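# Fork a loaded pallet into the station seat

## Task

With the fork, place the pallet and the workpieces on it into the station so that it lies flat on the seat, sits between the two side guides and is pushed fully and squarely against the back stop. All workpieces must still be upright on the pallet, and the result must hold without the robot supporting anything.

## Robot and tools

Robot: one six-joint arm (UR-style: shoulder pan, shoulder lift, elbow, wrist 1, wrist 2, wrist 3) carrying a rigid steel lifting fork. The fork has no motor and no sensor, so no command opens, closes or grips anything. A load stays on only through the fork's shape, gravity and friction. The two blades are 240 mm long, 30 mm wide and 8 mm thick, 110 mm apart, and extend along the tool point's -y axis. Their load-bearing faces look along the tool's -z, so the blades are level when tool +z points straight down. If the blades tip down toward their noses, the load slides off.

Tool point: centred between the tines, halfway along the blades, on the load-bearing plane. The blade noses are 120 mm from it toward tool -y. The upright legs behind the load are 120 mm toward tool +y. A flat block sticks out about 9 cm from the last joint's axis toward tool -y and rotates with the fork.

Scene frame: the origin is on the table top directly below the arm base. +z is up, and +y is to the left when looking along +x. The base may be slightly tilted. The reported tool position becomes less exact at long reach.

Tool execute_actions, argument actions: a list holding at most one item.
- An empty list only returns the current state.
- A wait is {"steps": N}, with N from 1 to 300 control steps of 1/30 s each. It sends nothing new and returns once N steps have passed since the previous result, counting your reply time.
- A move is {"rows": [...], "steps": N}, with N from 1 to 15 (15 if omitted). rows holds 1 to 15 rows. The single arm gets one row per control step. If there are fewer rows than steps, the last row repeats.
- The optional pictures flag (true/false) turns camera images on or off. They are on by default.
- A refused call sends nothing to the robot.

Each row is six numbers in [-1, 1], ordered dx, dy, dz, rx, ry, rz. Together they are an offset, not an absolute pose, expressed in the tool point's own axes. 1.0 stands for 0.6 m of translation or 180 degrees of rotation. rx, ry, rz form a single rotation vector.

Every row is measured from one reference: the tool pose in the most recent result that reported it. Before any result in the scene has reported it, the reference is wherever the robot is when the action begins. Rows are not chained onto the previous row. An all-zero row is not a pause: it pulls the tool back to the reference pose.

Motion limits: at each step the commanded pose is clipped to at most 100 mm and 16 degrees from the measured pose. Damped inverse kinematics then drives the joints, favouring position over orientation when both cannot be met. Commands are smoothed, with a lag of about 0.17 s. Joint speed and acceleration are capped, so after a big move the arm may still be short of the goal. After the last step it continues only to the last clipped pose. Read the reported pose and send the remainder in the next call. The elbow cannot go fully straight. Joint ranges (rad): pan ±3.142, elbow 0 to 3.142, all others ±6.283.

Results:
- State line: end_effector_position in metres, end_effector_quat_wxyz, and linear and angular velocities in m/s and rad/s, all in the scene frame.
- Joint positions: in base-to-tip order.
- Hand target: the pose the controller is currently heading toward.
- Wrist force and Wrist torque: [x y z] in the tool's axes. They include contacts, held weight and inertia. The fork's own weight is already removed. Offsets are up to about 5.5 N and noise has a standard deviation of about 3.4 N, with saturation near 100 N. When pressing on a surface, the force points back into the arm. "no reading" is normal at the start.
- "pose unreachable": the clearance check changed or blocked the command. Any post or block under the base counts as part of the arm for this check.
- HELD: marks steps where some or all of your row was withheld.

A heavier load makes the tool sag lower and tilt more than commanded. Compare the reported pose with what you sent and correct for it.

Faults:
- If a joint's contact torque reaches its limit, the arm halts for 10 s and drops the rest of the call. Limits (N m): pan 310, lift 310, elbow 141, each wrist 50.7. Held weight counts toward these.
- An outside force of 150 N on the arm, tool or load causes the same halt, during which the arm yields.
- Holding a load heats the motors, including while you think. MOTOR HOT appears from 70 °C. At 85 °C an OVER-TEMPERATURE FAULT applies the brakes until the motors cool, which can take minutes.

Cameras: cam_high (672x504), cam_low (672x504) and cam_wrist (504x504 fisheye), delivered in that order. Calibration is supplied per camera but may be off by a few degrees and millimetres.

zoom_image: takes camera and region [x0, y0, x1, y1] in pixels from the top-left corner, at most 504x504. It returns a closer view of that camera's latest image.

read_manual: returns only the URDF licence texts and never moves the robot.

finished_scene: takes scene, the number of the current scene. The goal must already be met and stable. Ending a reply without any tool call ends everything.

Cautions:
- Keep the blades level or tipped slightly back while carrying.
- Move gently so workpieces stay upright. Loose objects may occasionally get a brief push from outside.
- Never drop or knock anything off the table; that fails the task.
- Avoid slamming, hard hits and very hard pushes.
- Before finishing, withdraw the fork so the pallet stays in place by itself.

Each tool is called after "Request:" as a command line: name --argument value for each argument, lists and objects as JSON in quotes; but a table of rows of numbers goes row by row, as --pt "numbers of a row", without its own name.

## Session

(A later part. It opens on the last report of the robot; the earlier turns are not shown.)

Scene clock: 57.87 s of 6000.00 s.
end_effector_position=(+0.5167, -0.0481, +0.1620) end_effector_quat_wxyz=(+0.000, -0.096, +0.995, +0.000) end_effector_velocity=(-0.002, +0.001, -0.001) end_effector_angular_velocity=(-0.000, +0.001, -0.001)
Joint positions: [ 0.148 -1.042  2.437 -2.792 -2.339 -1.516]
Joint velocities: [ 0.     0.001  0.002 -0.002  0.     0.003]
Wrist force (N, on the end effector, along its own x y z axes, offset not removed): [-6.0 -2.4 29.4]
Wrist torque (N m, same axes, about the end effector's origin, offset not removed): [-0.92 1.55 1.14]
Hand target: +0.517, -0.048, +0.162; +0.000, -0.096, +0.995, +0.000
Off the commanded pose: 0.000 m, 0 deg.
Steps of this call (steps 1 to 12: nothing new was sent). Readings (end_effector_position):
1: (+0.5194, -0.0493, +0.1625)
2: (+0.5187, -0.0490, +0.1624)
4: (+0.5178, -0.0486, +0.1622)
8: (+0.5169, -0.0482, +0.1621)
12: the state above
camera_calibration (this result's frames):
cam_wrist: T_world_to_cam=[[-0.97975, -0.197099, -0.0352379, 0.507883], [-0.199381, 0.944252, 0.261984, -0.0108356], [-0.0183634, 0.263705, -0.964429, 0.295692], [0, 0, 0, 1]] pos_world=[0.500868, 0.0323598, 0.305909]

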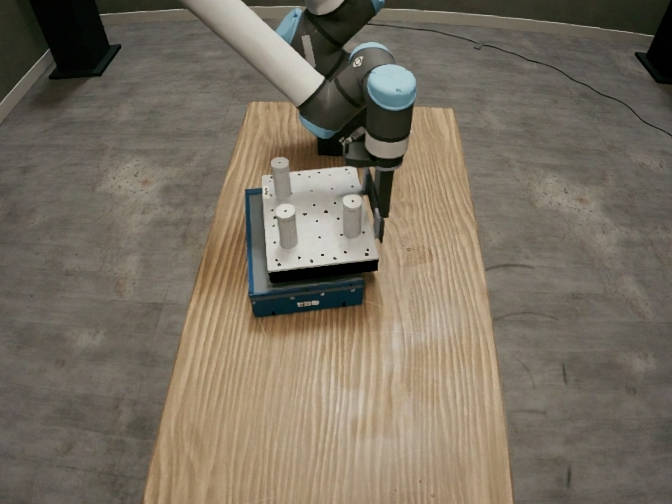

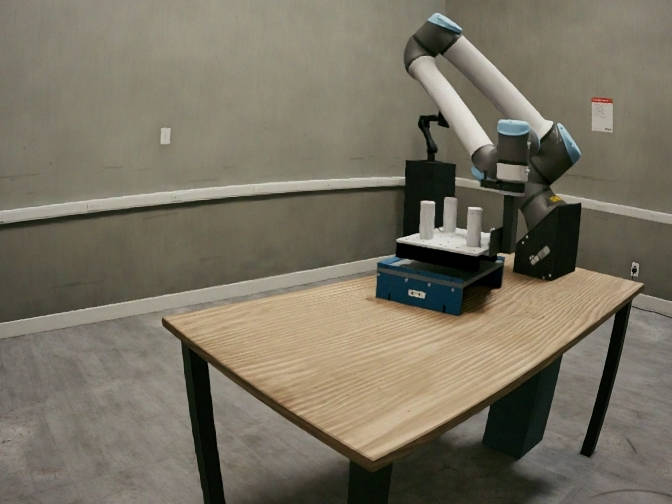

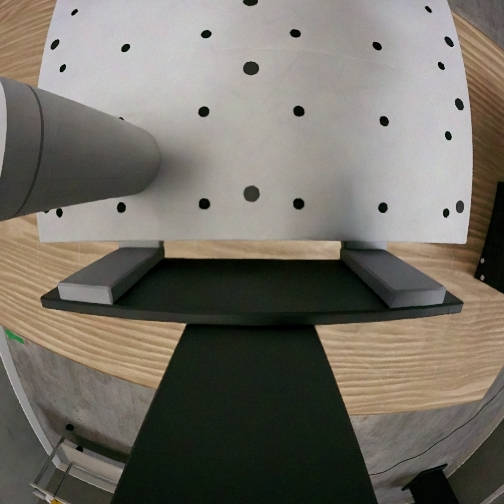

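Request:
execute_actions --actions '[{"rows":[[0.002,0,0.003,0,0,0],[0.004,0,0.006,0,0,0],[0.006,0,0.009,0,0,0],[0.008,0,0.012,0,0,0],[0.01,0,0.015,0,0,0],[0.012,0,0.018,0,0,0],[0.014,0,0.021,0,0,0],[0.015,0,0.024,0,0,0]],"steps":15}]'

Request:
zoom_image --camera "cam_high" --region '[210, 160, 410, 330]'

Request:
zoom_image --camera "cam_low" --region '[370, 200, 550, 320]'

Scene clock: 64.37 s of 6000.00 s.
end_effector_position=(+0.5085, -0.0497, +0.1490) end_effector_quat_wxyz=(+0.000, -0.096, +0.995, +0.000) end_effector_velocity=(-0.005, -0.001, -0.011) end_effector_angular_velocity=(+0.001, -0.003, -0.001)
Joint positions: [ 0.131 -1.022  2.459 -2.848 -2.342 -1.539]
Joint velocities: [-0.015  0.019  0.017 -0.055 -0.003 -0.023]
Wrist force (N, on the end effector, along its own x y z axes, offset not removed): [-0.5 -3.6 34.0]
Wrist torque (N m, same axes, about the end effector's origin, offset not removed): [-0.48 0.52 0.50]
Hand target: +0.508, -0.050, +0.148; +0.000, -0.096, +0.995, +0.000
Off the commanded pose: 0.002 m, 0 deg.
Steps of this call (steps 1 to 90: nothing new was sent; then 3.00 s passed at rest; steps 91 to 105: all 15 steps of this action). Readings (end_effector_position):
91: (+0.5165, -0.0480, +0.1620)
92: (+0.5164, -0.0480, +0.1619)
94: (+0.5157, -0.0481, +0.1607)
98: (+0.5124, -0.0488, +0.1558)
105: the state above
camera_calibration (this result's frames):
cam_wrist: T_world_to_cam=[[-0.97978, -0.19704, -0.0347435, 0.499056], [-0.199192, 0.944271, 0.262059, -0.00766948], [-0.0188289, 0.263681, -0.964426, 0.28363], [0, 0, 0, 1]] pos_world=[0.492778, 0.0307883, 0.292889]

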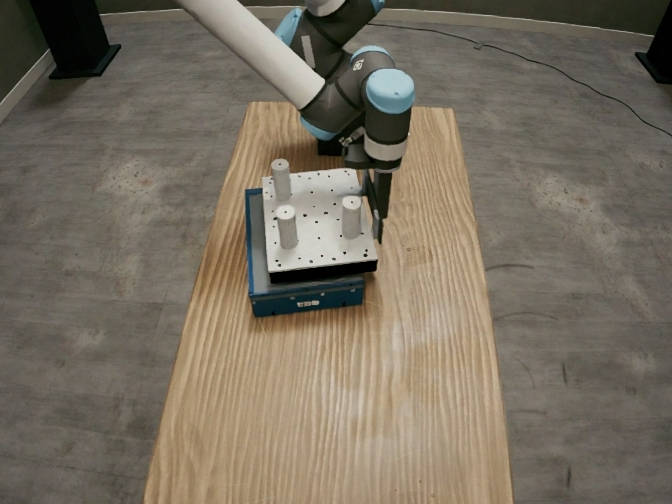

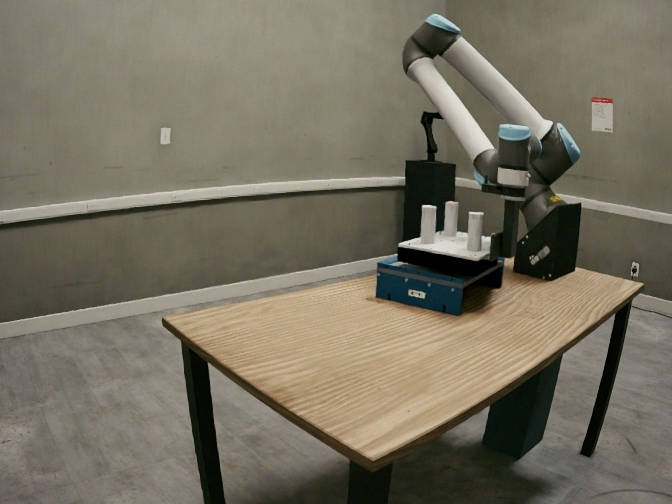

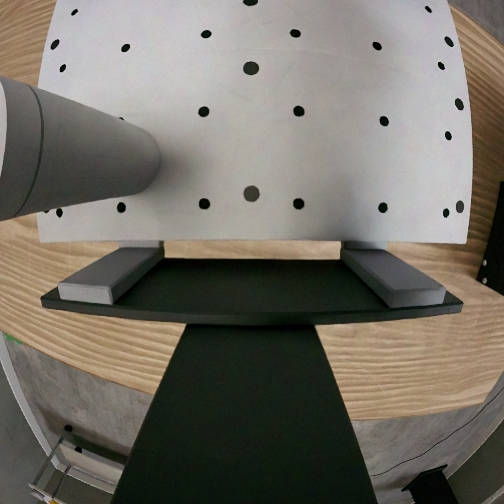

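Region (210, 160, 410, 330) of cam_high's 672x504 image, scaled by 2.520, with more detail than that image has; it fills the top 428 rows of this view, and the rest is white.

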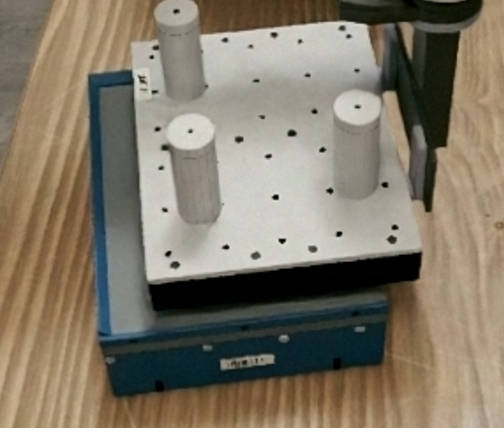

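Region (370, 200, 550, 320) of cam_low's 672x504 image, scaled by 2.800, with more detail than that image has.

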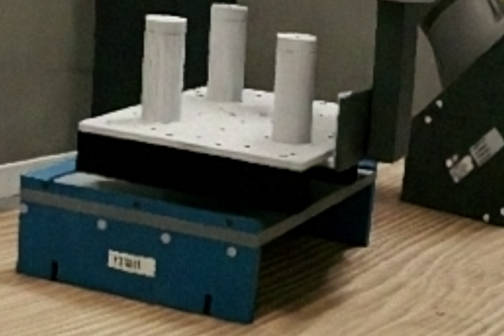

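Request:
execute_actions --actions '[{"rows":[[-0.003,0,0.002,0,0,0],[-0.006,0,0.002,0,0,0],[-0.009,0,0.002,0,0,0],[-0.012,0,0.003,0,0,0],[-0.015,0,0.004,0,0,0],[-0.018,0,0.006,0,0,0],[-0.018,0,0.008,0,0,0],[-0.018,0,0.01,0,0,0],[-0.018,0,0.012,0,0,0],[-0.018,0,0.014,0,0,0],[-0.018,0,0.016,0,0,0]],"steps":15}]' --pictures false

Request:
execute_actions --actions '[{"steps":10}]'

Request:
zoom_image --camera "cam_high" --region '[210, 160, 410, 330]'

Request:
zoom_image --camera "cam_low" --region '[370, 200, 550, 320]'

Scene clock: 73.80 s of 6000.00 s.
end_effector_position=(+0.5184, -0.0477, +0.1413) end_effector_quat_wxyz=(-0.000, -0.096, +0.995, +0.000) end_effector_velocity=(+0.005, +0.001, -0.016) end_effector_angular_velocity=(-0.001, +0.000, +0.002)
Joint positions: [ 0.121 -1.     2.444 -2.867 -2.344 -1.553]
Joint velocities: [-0.02   0.036 -0.003 -0.052 -0.004 -0.029]
Wrist force (N, on the end effector, along its own x y z axes, offset not removed): [-4.0 -2.6 33.9]
Wrist torque (N m, same axes, about the end effector's origin, offset not removed): [-0.33 0.95 0.69]
Hand target: +0.519, -0.048, +0.139; +0.000, -0.096, +0.995, +0.000
Off the commanded pose: 0.002 m, 0 deg.
Steps of this call (steps 1 to 90: nothing new was sent; then 5.93 s passed at rest; steps 91 to 105: all 15 steps of this action). Readings (end_effector_position):
91: (+0.5079, -0.0498, +0.1477)
92: (+0.5079, -0.0498, +0.1477)
94: (+0.5093, -0.0495, +0.1477)
98: (+0.5144, -0.0485, +0.1468)
105: the state above

Scene clock: 74.13 s of 6000.00 s.
end_effector_position=(+0.5191, -0.0476, +0.1396) end_effector_quat_wxyz=(+0.000, -0.096, +0.995, +0.000) end_effector_velocity=(+0.001, -0.000, -0.000) end_effector_angular_velocity=(+0.000, -0.001, -0.001)
Joint positions: [ 0.118 -0.996  2.444 -2.873 -2.344 -1.556]
Joint velocities: [-0.001  0.001 -0.    -0.003  0.    -0.002]
Wrist force (N, on the end effector, along its own x y z axes, offset not removed): [-2.1 -2.7 27.0]
Wrist torque (N m, same axes, about the end effector's origin, offset not removed): [-1.59 0.52 0.67]
Hand target: +0.519, -0.048, +0.139; +0.000, -0.096, +0.995, +0.000
Off the commanded pose: 0.000 m, 0 deg.
Steps of this call (steps 1 to 10: nothing new was sent). Readings (end_effector_position):
1: (+0.5186, -0.0477, +0.1409)
2: (+0.5187, -0.0477, +0.1405)
4: (+0.5189, -0.0476, +0.1401)
8: (+0.5190, -0.0476, +0.1397)
10: the state above
camera_calibration (this result's frames):
cam_wrist: T_world_to_cam=[[-0.979788, -0.197016, -0.0346504, 0.509464], [-0.199144, 0.944278, 0.262071, -0.00506468], [-0.0189127, 0.263674, -0.964426, 0.274223], [0, 0, 0, 1]] pos_world=[0.503344, 0.0328496, 0.283448]

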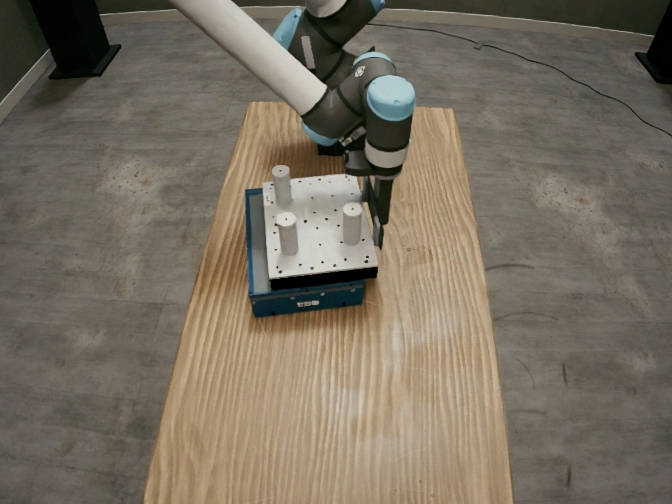

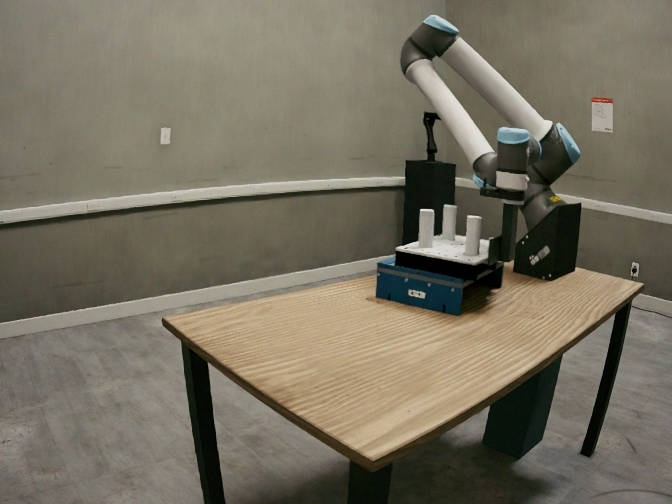

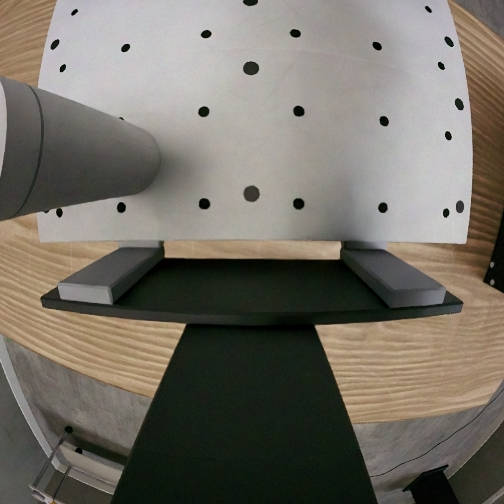

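Region (210, 160, 410, 330) of cam_high's 672x504 image, scaled by 2.520, with more detail than that image has; it fills the top 428 rows of this view, and the rest is white.

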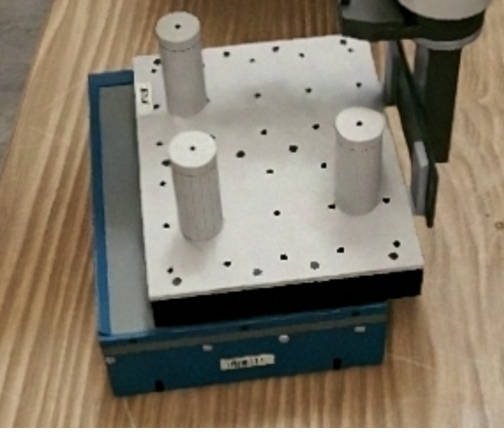

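Region (370, 200, 550, 320) of cam_low's 672x504 image, scaled by 2.800, with more detail than that image has.

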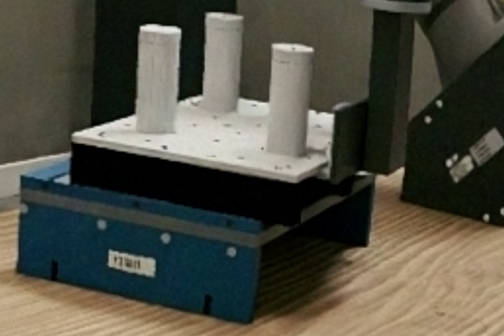

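Lower 12 mm further.

Request:
execute_actions --actions '[{"rows":[[0,0,0.002,0,0,0],[0,0,0.004,0,0,0],[0,0,0.006,0,0,0],[0,0,0.008,0,0,0],[0,0,0.01,0,0,0],[0,0,0.012,0,0,0],[0,0,0.014,0,0,0],[0,0,0.016,0,0,0],[0,0,0.018,0,0,0],[0,0,0.02,0,0,0]],"steps":15}]' --pictures false

Request:
execute_actions --actions '[{"steps":10}]'

Request:
zoom_image --camera "cam_high" --region '[210, 160, 410, 330]'

Request:
zoom_image --camera "cam_low" --region '[370, 200, 550, 320]'

Scene clock: 77.27 s of 6000.00 s.
end_effector_position=(+0.5190, -0.0476, +0.1292) end_effector_quat_wxyz=(-0.000, -0.096, +0.995, +0.000) end_effector_velocity=(+0.000, +0.000, -0.013) end_effector_angular_velocity=(-0.000, -0.002, -0.001)
Joint positions: [ 0.104 -0.974  2.448 -2.912 -2.346 -1.576]
Joint velocities: [-0.017  0.028  0.005 -0.052 -0.003 -0.025]
Wrist force (N, on the end effector, along its own x y z axes, offset not removed): [-4.3 -5.1 30.4]
Wrist torque (N m, same axes, about the end effector's origin, offset not removed): [-1.54 0.97 1.15]
Hand target: +0.519, -0.048, +0.128; +0.000, -0.096, +0.995, +0.000
Off the commanded pose: 0.002 m, 0 deg.
Steps of this call (steps 1 to 79: nothing new was sent; steps 80 to 94: all 15 steps of this action). Readings (end_effector_position):
80: (+0.5191, -0.0476, +0.1395)
81: (+0.5191, -0.0476, +0.1394)
83: (+0.5193, -0.0476, +0.1387)
87: (+0.5192, -0.0476, +0.1354)
94: the state above

Scene clock: 77.60 s of 6000.00 s.
end_effector_position=(+0.5191, -0.0476, +0.1278) end_effector_quat_wxyz=(+0.000, -0.096, +0.995, +0.000) end_effector_velocity=(+0.001, -0.000, +0.000) end_effector_angular_velocity=(+0.001, -0.003, -0.000)
Joint positions: [ 0.102 -0.971  2.448 -2.918 -2.346 -1.579]
Joint velocities: [-0.001 -0.     0.    -0.005  0.    -0.003]
Wrist force (N, on the end effector, along its own x y z axes, offset not removed): [0.9 1.8 11.2]
Wrist torque (N m, same axes, about the end effector's origin, offset not removed): [0.86 -0.61 0.56]
Hand target: +0.519, -0.048, +0.128; +0.000, -0.096, +0.995, +0.000
Off the commanded pose: 0.000 m, 0 deg.
Steps of this call (steps 1 to 10: nothing new was sent). Readings (end_effector_position):
1: (+0.5190, -0.0476, +0.1288)
2: (+0.5190, -0.0476, +0.1285)
4: (+0.5191, -0.0476, +0.1282)
8: (+0.5191, -0.0476, +0.1278)
10: the state above
camera_calibration (this result's frames):
cam_wrist: T_world_to_cam=[[-0.979794, -0.196989, -0.034612, 0.509072], [-0.19911, 0.944314, 0.261966, -0.00193336], [-0.01892, 0.263565, -0.964456, 0.262838], [0, 0, 0, 1]] pos_world=[0.503374, 0.0328325, 0.271622]

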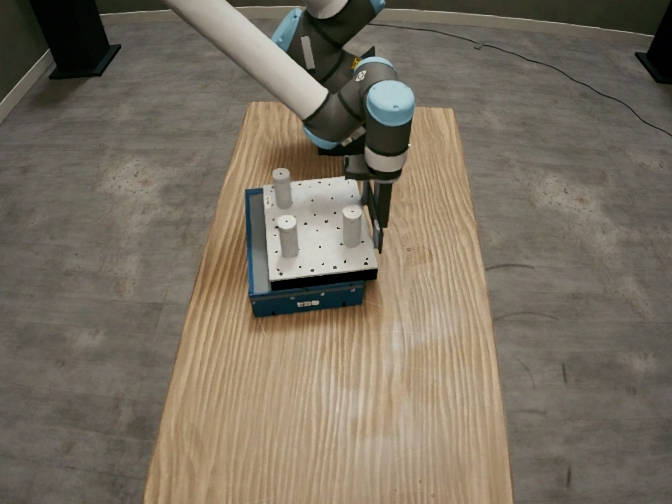

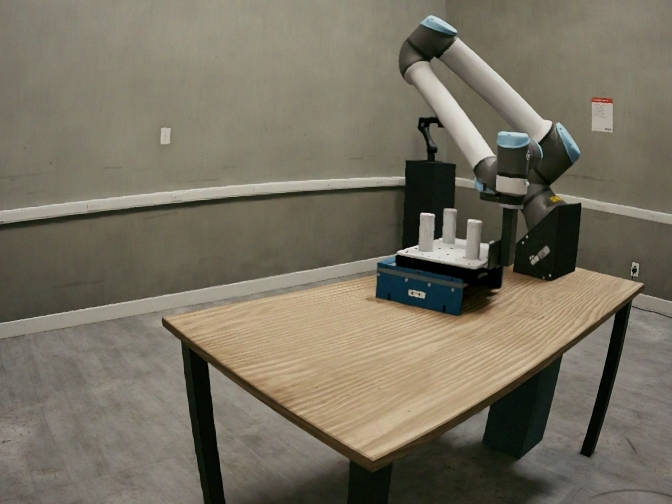

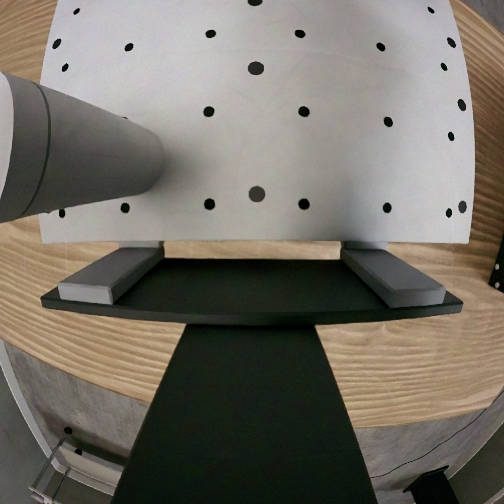

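Region (210, 160, 410, 330) of cam_high's 672x504 image, scaled by 2.520, with more detail than that image has; it fills the top 428 rows of this view, and the rest is white.

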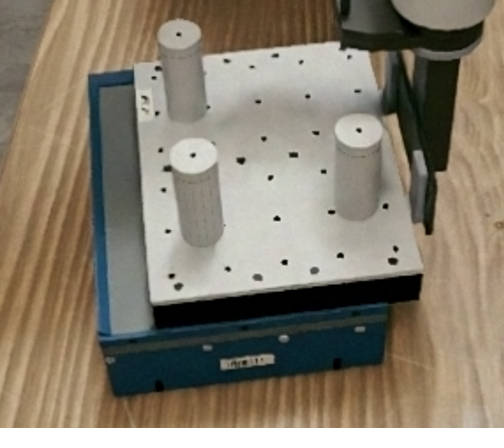

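Region (370, 200, 550, 320) of cam_low's 672x504 image, scaled by 2.800, with more detail than that image has.

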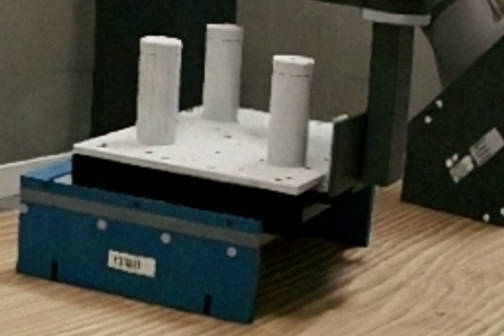

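Request:
execute_actions --actions '[{"rows":[[0,0,-0.003,0,0,0],[0.001,0,-0.003,0,0,0],[0.003,0,-0.003,0,0,0],[0.005,0,-0.003,0,0,0],[0.007,0,-0.003,0,0,0],[0.008,0,-0.003,0,0,0],[0.008,0,-0.003,0,0,0],[0.008,0,-0.002,0,0,0],[0.008,0,0,0,0,0],[0.008,0,0.002,0,0,0],[0.008,0,0.005,0,0,0],[0.008,0,0.008,0,0,0],[0.008,0,0.011,0,0,0],[0.008,0,0.014,0,0,0],[0.008,0,0.017,0,0,0]]}]' --pictures false

Request:
execute_actions --actions '[{"steps":15}]'

Request:
zoom_image --camera "cam_high" --region '[210, 160, 410, 330]'

Scene clock: 82.07 s of 6000.00 s.
end_effector_position=(+0.5147, -0.0485, +0.1252) end_effector_quat_wxyz=(+0.000, -0.096, +0.995, +0.000) end_effector_velocity=(-0.003, -0.000, -0.039) end_effector_angular_velocity=(+0.000, +0.005, +0.002)
Joint positions: [ 0.099 -0.968  2.457 -2.933 -2.347 -1.583]
Joint velocities: [-0.053  0.08   0.019 -0.144 -0.006 -0.071]
Wrist force (N, on the end effector, along its own x y z axes, offset not removed): [1.1 -6.6 -1.2]
Wrist torque (N m, same axes, about the end effector's origin, offset not removed): [-1.57 -0.19 0.13]
Hand target: +0.514, -0.049, +0.118; -0.000, -0.096, +0.995, +0.000
Off the commanded pose: 0.008 m, 0 deg.
Steps of this call (steps 1 to 90: nothing new was sent; then 0.97 s passed at rest; steps 91 to 105: all 15 steps of this action). Readings (end_effector_position):
91: (+0.5191, -0.0476, +0.1276)
92: (+0.5191, -0.0476, +0.1277)
94: (+0.5188, -0.0476, +0.1283)
98: (+0.5164, -0.0480, +0.1290)
105: the state above

Scene clock: 82.57 s of 6000.00 s.
end_effector_position=(+0.5142, -0.0486, +0.1180) end_effector_quat_wxyz=(-0.000, -0.096, +0.995, +0.000) end_effector_velocity=(+0.000, +0.000, -0.001) end_effector_angular_velocity=(+0.000, +0.000, +0.001)
Joint positions: [ 0.089 -0.953  2.46  -2.96  -2.348 -1.596]
Joint velocities: [-0.001  0.002  0.    -0.003 -0.    -0.002]
Wrist force (N, on the end effector, along its own x y z axes, offset not removed): [-4.4 -3.1 -1.1]
Wrist torque (N m, same axes, about the end effector's origin, offset not removed): [-0.77 0.79 0.84]
Hand target: +0.514, -0.049, +0.118; -0.000, -0.096, +0.995, +0.000
Off the commanded pose: 0.000 m, 0 deg.
Steps of this call (steps 1 to 15: nothing new was sent). Readings (end_effector_position):
1: (+0.5146, -0.0486, +0.1238)
2: (+0.5146, -0.0486, +0.1225)
4: (+0.5144, -0.0486, +0.1205)
8: (+0.5143, -0.0486, +0.1187)
15: the state above
camera_calibration (this result's frames):
cam_wrist: T_world_to_cam=[[-0.979856, -0.196811, -0.0338779, 0.503748], [-0.198743, 0.944356, 0.262093, 0.000367513], [-0.0195899, 0.263546, -0.964448, 0.253878], [0, 0, 0, 1]] pos_world=[0.498647, 0.0318877, 0.261822]

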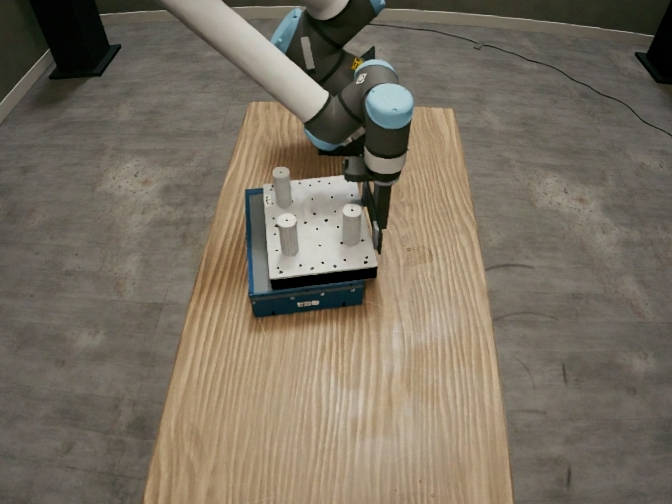

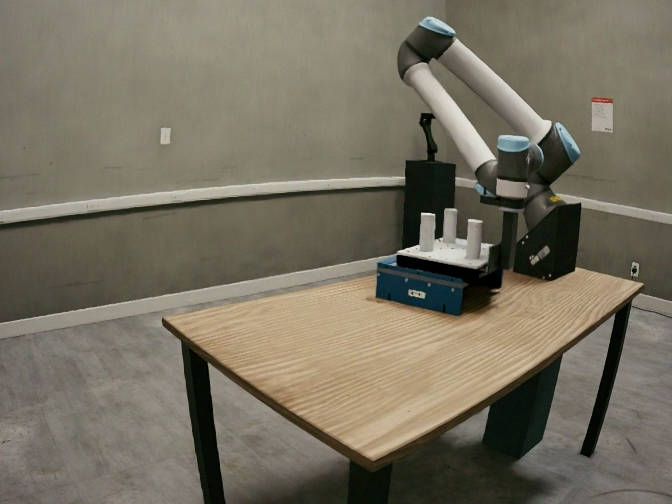

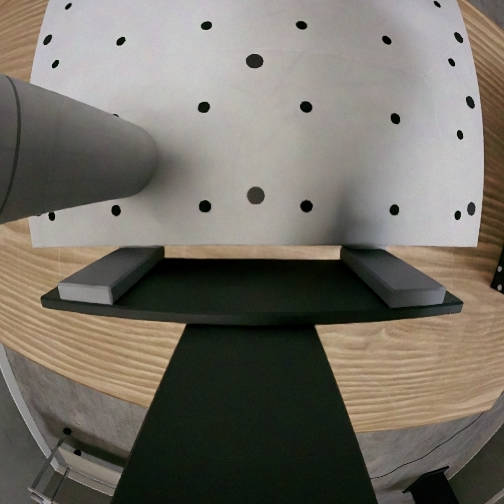

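Region (210, 160, 410, 330) of cam_high's 672x504 image, scaled by 2.520, with more detail than that image has; it fills the top 428 rows of this view, and the rest is white.

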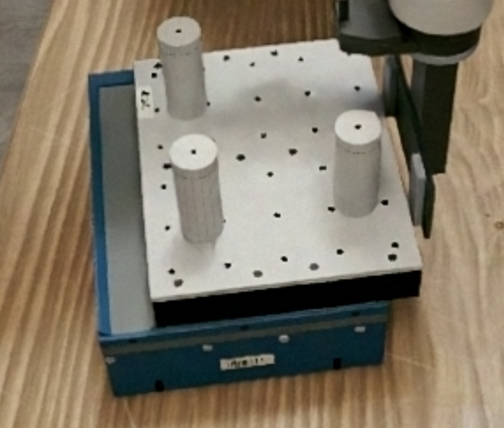

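Request:
execute_actions --actions '[{"rows":[[0,-0.002,0,0,0,0],[0,-0.005,0,0,0,0],[0,-0.009,0,0,0,0],[0,-0.014,0,0,0,0],[0,-0.019,0,0,0,0],[0,-0.024,0,0,0,0],[0,-0.029,0,0,0,0],[0,-0.034,0,0,0,0],[0,-0.039,0,0,0,0],[0,-0.044,0,0,0,0],[0,-0.049,0,0,0,0],[0,-0.054,0,0,0,0],[0,-0.058,0,0,0,0]],"steps":15}]' --pictures false

Request:
execute_actions --actions '[{"steps":15}]'

Request:
zoom_image --camera "cam_high" --region '[230, 170, 330, 320]'

Scene clock: 86.37 s of 6000.00 s.
end_effector_position=(+0.5191, -0.0741, +0.1180) end_effector_quat_wxyz=(-0.001, -0.096, +0.995, +0.000) end_effector_velocity=(+0.014, -0.068, +0.001) end_effector_angular_velocity=(-0.003, -0.002, -0.000)
Joint positions: [ 0.053 -0.989  2.471 -2.969 -2.352 -1.646]
Joint velocities: [-0.095 -0.097  0.024 -0.023 -0.011 -0.135]
Wrist force (N, on the end effector, along its own x y z axes, offset not removed): [-9.5 7.2 5.3]
Wrist torque (N m, same axes, about the end effector's origin, offset not removed): [0.74 1.65 1.57]
Hand target: +0.521, -0.083, +0.118; -0.000, -0.096, +0.995, +0.000
Off the commanded pose: 0.009 m, 0 deg.
Steps of this call (steps 1 to 90: nothing new was sent; then 0.30 s passed at rest; steps 91 to 105: all 15 steps of this action). Readings (end_effector_position):
91: (+0.5142, -0.0486, +0.1178)
92: (+0.5142, -0.0486, +0.1178)
94: (+0.5144, -0.0497, +0.1178)
98: (+0.5157, -0.0561, +0.1179)
105: the state above

Scene clock: 86.87 s of 6000.00 s.
end_effector_position=(+0.5207, -0.0824, +0.1180) end_effector_quat_wxyz=(-0.000, -0.096, +0.995, +0.000) end_effector_velocity=(+0.001, -0.001, +0.001) end_effector_angular_velocity=(-0.001, -0.002, +0.004)
Joint positions: [ 0.041 -1.001  2.474 -2.972 -2.353 -1.663]
Joint velocities: [ 0.    -0.002  0.001 -0.001 -0.001 -0.006]
Wrist force (N, on the end effector, along its own x y z axes, offset not removed): [-5.4 7.5 1.2]
Wrist torque (N m, same axes, about the end effector's origin, offset not removed): [-0.01 1.20 1.14]
Hand target: +0.521, -0.083, +0.118; -0.000, -0.096, +0.995, +0.000
Off the commanded pose: 0.000 m, 0 deg.
Steps of this call (steps 1 to 15: nothing new was sent). Readings (end_effector_position):
1: (+0.5195, -0.0761, +0.1180)
2: (+0.5198, -0.0777, +0.1180)
4: (+0.5202, -0.0798, +0.1180)
8: (+0.5206, -0.0817, +0.1180)
15: the state above
camera_calibration (this result's frames):
cam_wrist: T_world_to_cam=[[-0.979917, -0.196558, -0.0335787, 0.503484], [-0.198426, 0.94451, 0.261779, 0.0335012], [-0.0197393, 0.263184, -0.964544, 0.263014], [0, 0, 0, 1]] pos_world=[0.505212, -0.00189953, 0.261825]

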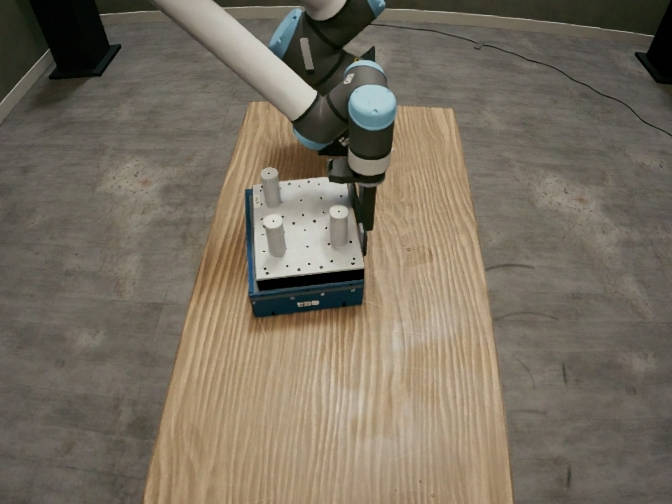

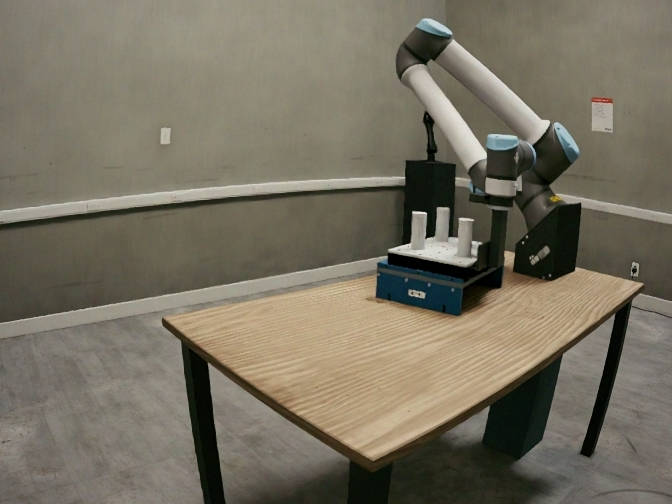

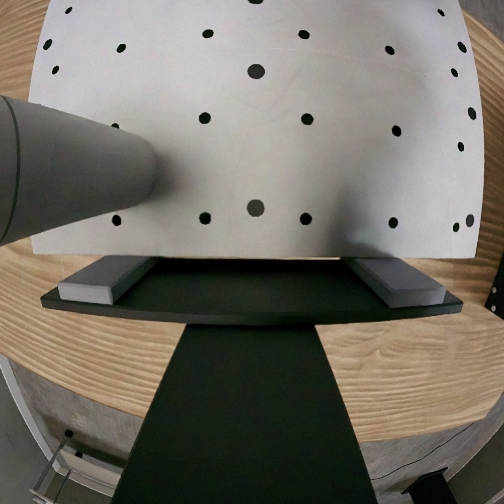

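Region (230, 170, 330, 320) of cam_high's 672x504 image, scaled by 3.360, with more detail than that image has.

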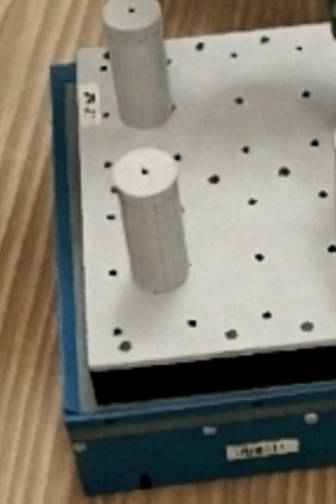

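Request:
execute_actions --actions '[{"rows":[[0,-0.002,0,0,0,0],[0,-0.004,0,0,0,0],[0,-0.006,0,0,0,0],[0,-0.008,0,0,0,0],[0,-0.01,0,0,0,0]],"steps":15}]'

Request:
zoom_image --camera "cam_high" --region '[240, 250, 290, 310]'

Scene clock: 92.47 s of 6000.00 s.
end_effector_position=(+0.5218, -0.0880, +0.1180) end_effector_quat_wxyz=(-0.000, -0.096, +0.995, +0.000) end_effector_velocity=(-0.000, -0.003, -0.000) end_effector_angular_velocity=(-0.000, +0.000, -0.001)
Joint positions: [ 0.033 -1.009  2.476 -2.973 -2.353 -1.674]
Joint velocities: [-0.004 -0.003  0.001 -0.002 -0.    -0.004]
Wrist force (N, on the end effector, along its own x y z axes, offset not removed): [-6.1 9.7 3.6]
Wrist torque (N m, same axes, about the end effector's origin, offset not removed): [0.57 1.48 1.41]
Hand target: +0.522, -0.088, +0.118; -0.000, -0.096, +0.995, +0.000
Off the commanded pose: 0.000 m, 0 deg.
Steps of this call (steps 1 to 90: nothing new was sent; then 2.10 s passed at rest; steps 91 to 105: all 15 steps of this action). Readings (end_effector_position):
91: (+0.5208, -0.0826, +0.1180)
92: (+0.5208, -0.0826, +0.1180)
94: (+0.5209, -0.0834, +0.1180)
98: (+0.5215, -0.0862, +0.1180)
105: the state above
camera_calibration (this result's frames):
cam_wrist: T_world_to_cam=[[-0.979921, -0.196543, -0.0335631, 0.503452], [-0.198408, 0.944517, 0.261766, 0.0389864], [-0.0197475, 0.263169, -0.964548, 0.264512], [0, 0, 0, 1]] pos_world=[0.506301, -0.00748474, 0.261826]

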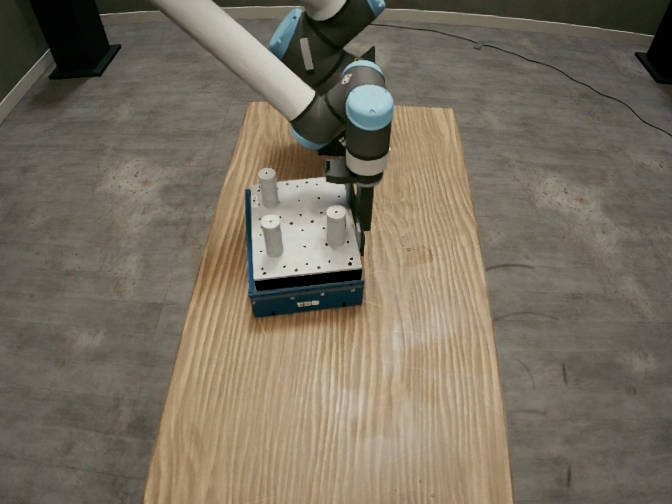

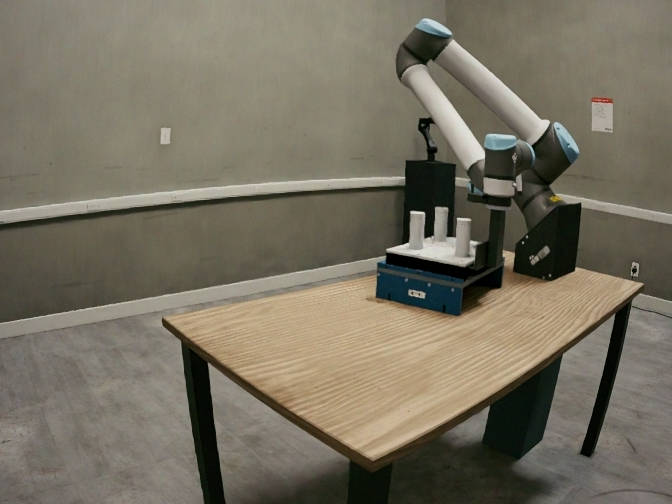

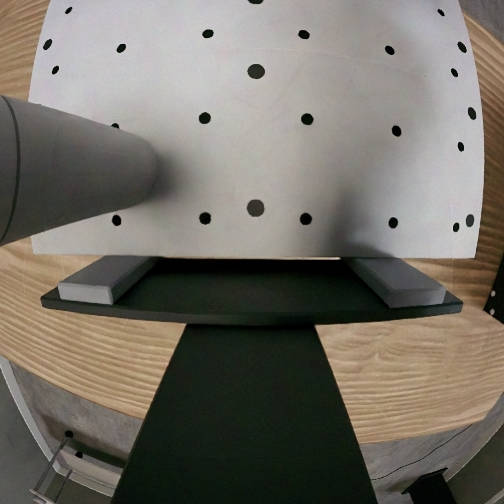

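Region (240, 250, 290, 310) of cam_high's 672x504 image, scaled by 8.400, with more detail than that image has.

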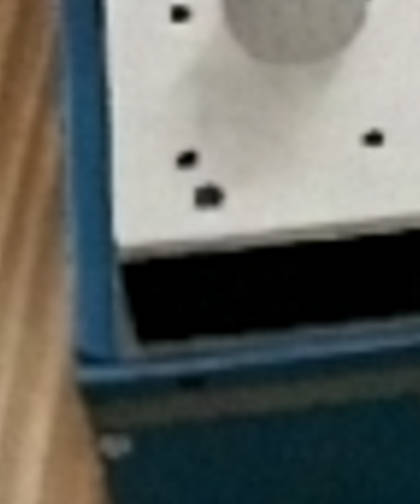

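Request:
execute_actions --actions '[{"rows":[[0,-0.002,0,0,0,0],[0,-0.0035,0,0,0,0]],"steps":15}]' --pictures false

Scene clock: 93.97 s of 6000.00 s.
end_effector_position=(+0.5222, -0.0900, +0.1180) end_effector_quat_wxyz=(-0.000, -0.096, +0.995, +0.000) end_effector_velocity=(-0.000, -0.001, -0.000) end_effector_angular_velocity=(-0.000, +0.000, -0.002)
Joint positions: [ 0.03  -1.012  2.476 -2.974 -2.354 -1.678]
Joint velocities: [-0.002 -0.001  0.    -0.001 -0.    -0.   ]
Wrist force (N, on the end effector, along its own x y z axes, offset not removed): [-4.8 7.7 3.9]
Wrist torque (N m, same axes, about the end effector's origin, offset not removed): [0.42 0.77 0.99]
Hand target: +0.522, -0.090, +0.118; -0.000, -0.096, +0.995, +0.000
Off the commanded pose: 0.000 m, 0 deg.
Steps of this call (steps 1 to 30: nothing new was sent; steps 31 to 45: all 15 steps of this action). Readings (end_effector_position):
31: (+0.5219, -0.0883, +0.1180)
32: (+0.5219, -0.0884, +0.1180)
34: (+0.5220, -0.0889, +0.1180)
38: (+0.5222, -0.0897, +0.1180)
45: the state above

Request:
execute_actions --actions '[{"rows":[[0,-0.0017,0,0,0,0]],"steps":15}]' --pictures false

Scene clock: 95.30 s of 6000.00 s.
end_effector_position=(+0.5224, -0.0910, +0.1180) end_effector_quat_wxyz=(-0.000, -0.096, +0.995, +0.000) end_effector_velocity=(+0.000, -0.000, +0.001) end_effector_angular_velocity=(+0.000, -0.001, +0.001)
Joint positions: [ 0.029 -1.014  2.476 -2.974 -2.354 -1.68 ]
Joint velocities: [ 0.    -0.001  0.    -0.    -0.    -0.001]
Wrist force (N, on the end effector, along its own x y z axes, offset not removed): [-5.3 5.0 -0.4]
Wrist torque (N m, same axes, about the end effector's origin, offset not removed): [-0.75 1.05 1.20]
Hand target: +0.522, -0.091, +0.118; -0.000, -0.096, +0.995, +0.000
Off the commanded pose: 0.000 m, 0 deg.
Steps of this call (steps 1 to 25: nothing new was sent; steps 26 to 40: all 15 steps of this action). Readings (end_effector_position):
26: (+0.5222, -0.0901, +0.1180)
27: (+0.5222, -0.0901, +0.1180)
29: (+0.5223, -0.0905, +0.1180)
33: (+0.5224, -0.0908, +0.1180)
40: the state above

Request:
execute_actions --actions '[{"rows":[[0,-0.0015,0,0,0,0]],"steps":15}]' --pictures false

Scene clock: 96.67 s of 6000.00 s.
end_effector_position=(+0.5226, -0.0919, +0.1180) end_effector_quat_wxyz=(-0.000, -0.096, +0.995, +0.000) end_effector_velocity=(+0.000, -0.000, +0.001) end_effector_angular_velocity=(-0.000, -0.001, +0.000)
Joint positions: [ 0.027 -1.015  2.477 -2.974 -2.354 -1.682]
Joint velocities: [ 0.    -0.001 -0.    -0.    -0.001 -0.001]
Wrist force (N, on the end effector, along its own x y z axes, offset not removed): [-6.5 0.1 5.9]
Wrist torque (N m, same axes, about the end effector's origin, offset not removed): [-0.87 1.13 1.36]
Hand target: +0.523, -0.092, +0.118; -0.000, -0.096, +0.995, +0.000
Off the commanded pose: 0.000 m, 0 deg.
Steps of this call (steps 1 to 26: nothing new was sent; steps 27 to 41: all 15 steps of this action). Readings (end_effector_position):
27: (+0.5224, -0.0910, +0.1180)
28: (+0.5224, -0.0911, +0.1180)
30: (+0.5225, -0.0914, +0.1180)
34: (+0.5226, -0.0917, +0.1180)
41: the state above

Request:
execute_actions --actions '[{"rows":[[0,-0.0015,0,0,0,0]],"steps":15}]' --pictures false

Scene clock: 98.20 s of 6000.00 s.
end_effector_position=(+0.5228, -0.0927, +0.1180) end_effector_quat_wxyz=(-0.000, -0.096, +0.995, +0.000) end_effector_velocity=(-0.000, +0.000, -0.000) end_effector_angular_velocity=(+0.001, -0.000, +0.000)
Joint positions: [ 0.026 -1.016  2.477 -2.974 -2.354 -1.684]
Joint velocities: [-0.     0.     0.001 -0.002  0.    -0.001]
Wrist force (N, on the end effector, along its own x y z axes, offset not removed): [-4.4 4.8 -3.4]
Wrist torque (N m, same axes, about the end effector's origin, offset not removed): [-1.37 0.85 0.91]
Hand target: +0.523, -0.093, +0.118; -0.000, -0.096, +0.995, +0.000
Off the commanded pose: 0.000 m, 0 deg.
Steps of this call (steps 1 to 31: nothing new was sent; steps 32 to 46: all 15 steps of this action). Readings (end_effector_position):
32: (+0.5226, -0.0919, +0.1180)
33: (+0.5226, -0.0919, +0.1180)
35: (+0.5227, -0.0922, +0.1180)
39: (+0.5227, -0.0926, +0.1180)
46: the state above

Request:
execute_actions --actions '[{"rows":[[0,-0.0015,0,0,0,0]],"steps":15}]' --pictures false

Scene clock: 99.47 s of 6000.00 s.
end_effector_position=(+0.5229, -0.0936, +0.1180) end_effector_quat_wxyz=(-0.000, -0.096, +0.995, +0.000) end_effector_velocity=(+0.000, -0.000, +0.001) end_effector_angular_velocity=(-0.000, -0.002, +0.000)
Joint positions: [ 0.025 -1.017  2.477 -2.975 -2.354 -1.685]
Joint velocities: [ 0.001 -0.001 -0.    -0.001 -0.    -0.001]
Wrist force (N, on the end effector, along its own x y z axes, offset not removed): [-7.0 7.7 3.8]
Wrist torque (N m, same axes, about the end effector's origin, offset not removed): [0.25 1.01 1.08]
Hand target: +0.523, -0.094, +0.118; -0.000, -0.096, +0.995, +0.000
Off the commanded pose: 0.000 m, 0 deg.
Steps of this call (steps 1 to 23: nothing new was sent; steps 24 to 38: all 15 steps of this action). Readings (end_effector_position):
24: (+0.5228, -0.0927, +0.1180)
25: (+0.5228, -0.0928, +0.1180)
27: (+0.5228, -0.0931, +0.1180)
31: (+0.5229, -0.0934, +0.1180)
38: the state above

Request:
execute_actions --actions '[{"rows":[[0,-0.0015,0,0,0,0]],"steps":15}]' --pictures false

Scene clock: 100.80 s of 6000.00 s.
end_effector_position=(+0.5231, -0.0944, +0.1180) end_effector_quat_wxyz=(-0.000, -0.096, +0.995, +0.000) end_effector_velocity=(-0.000, +0.001, -0.001) end_effector_angular_velocity=(+0.001, +0.001, +0.003)
Joint positions: [ 0.024 -1.018  2.477 -2.975 -2.354 -1.687]
Joint velocities: [ 0.     0.001 -0.     0.001  0.001 -0.002]
Wrist force (N, on the end effector, along its own x y z axes, offset not removed): [-2.7 8.4 -3.4]
Wrist torque (N m, same axes, about the end effector's origin, offset not removed): [-1.75 0.08 0.41]
Hand target: +0.523, -0.094, +0.118; -0.000, -0.096, +0.995, +0.000
Off the commanded pose: 0.000 m, 0 deg.
Steps of this call (steps 1 to 25: nothing new was sent; steps 26 to 40: all 15 steps of this action). Readings (end_effector_position):
26: (+0.5229, -0.0936, +0.1180)
27: (+0.5229, -0.0937, +0.1180)
29: (+0.5230, -0.0940, +0.1180)
33: (+0.5231, -0.0943, +0.1180)
40: the state above

Request:
execute_actions --actions '[{"rows":[[0,-0.0015,0,0,0,0]],"steps":15}]' --pictures false

Scene clock: 102.23 s of 6000.00 s.
end_effector_position=(+0.5232, -0.0951, +0.1179) end_effector_quat_wxyz=(-0.001, -0.096, +0.995, +0.000) end_effector_velocity=(+0.000, -0.001, +0.001) end_effector_angular_velocity=(-0.001, -0.002, -0.002)
Joint positions: [ 0.023 -1.02   2.478 -2.975 -2.354 -1.689]
Joint velocities: [-0.    -0.002  0.    -0.001 -0.001 -0.   ]
Wrist force (N, on the end effector, along its own x y z axes, offset not removed): [5.5 55.5 -18.5]
Wrist torque (N m, same axes, about the end effector's origin, offset not removed): [-1.69 -1.22 -3.77]
Hand target: +0.523, -0.095, +0.118; -0.000, -0.096, +0.995, +0.000
Off the commanded pose: 0.000 m, 0 deg.
Steps of this call (steps 1 to 28: nothing new was sent; steps 29 to 43: all 15 steps of this action). Readings (end_effector_position):
29: (+0.5231, -0.0945, +0.1180)
30: (+0.5231, -0.0945, +0.1180)
32: (+0.5231, -0.0948, +0.1180)
36: (+0.5232, -0.0950, +0.1179)
43: the state above


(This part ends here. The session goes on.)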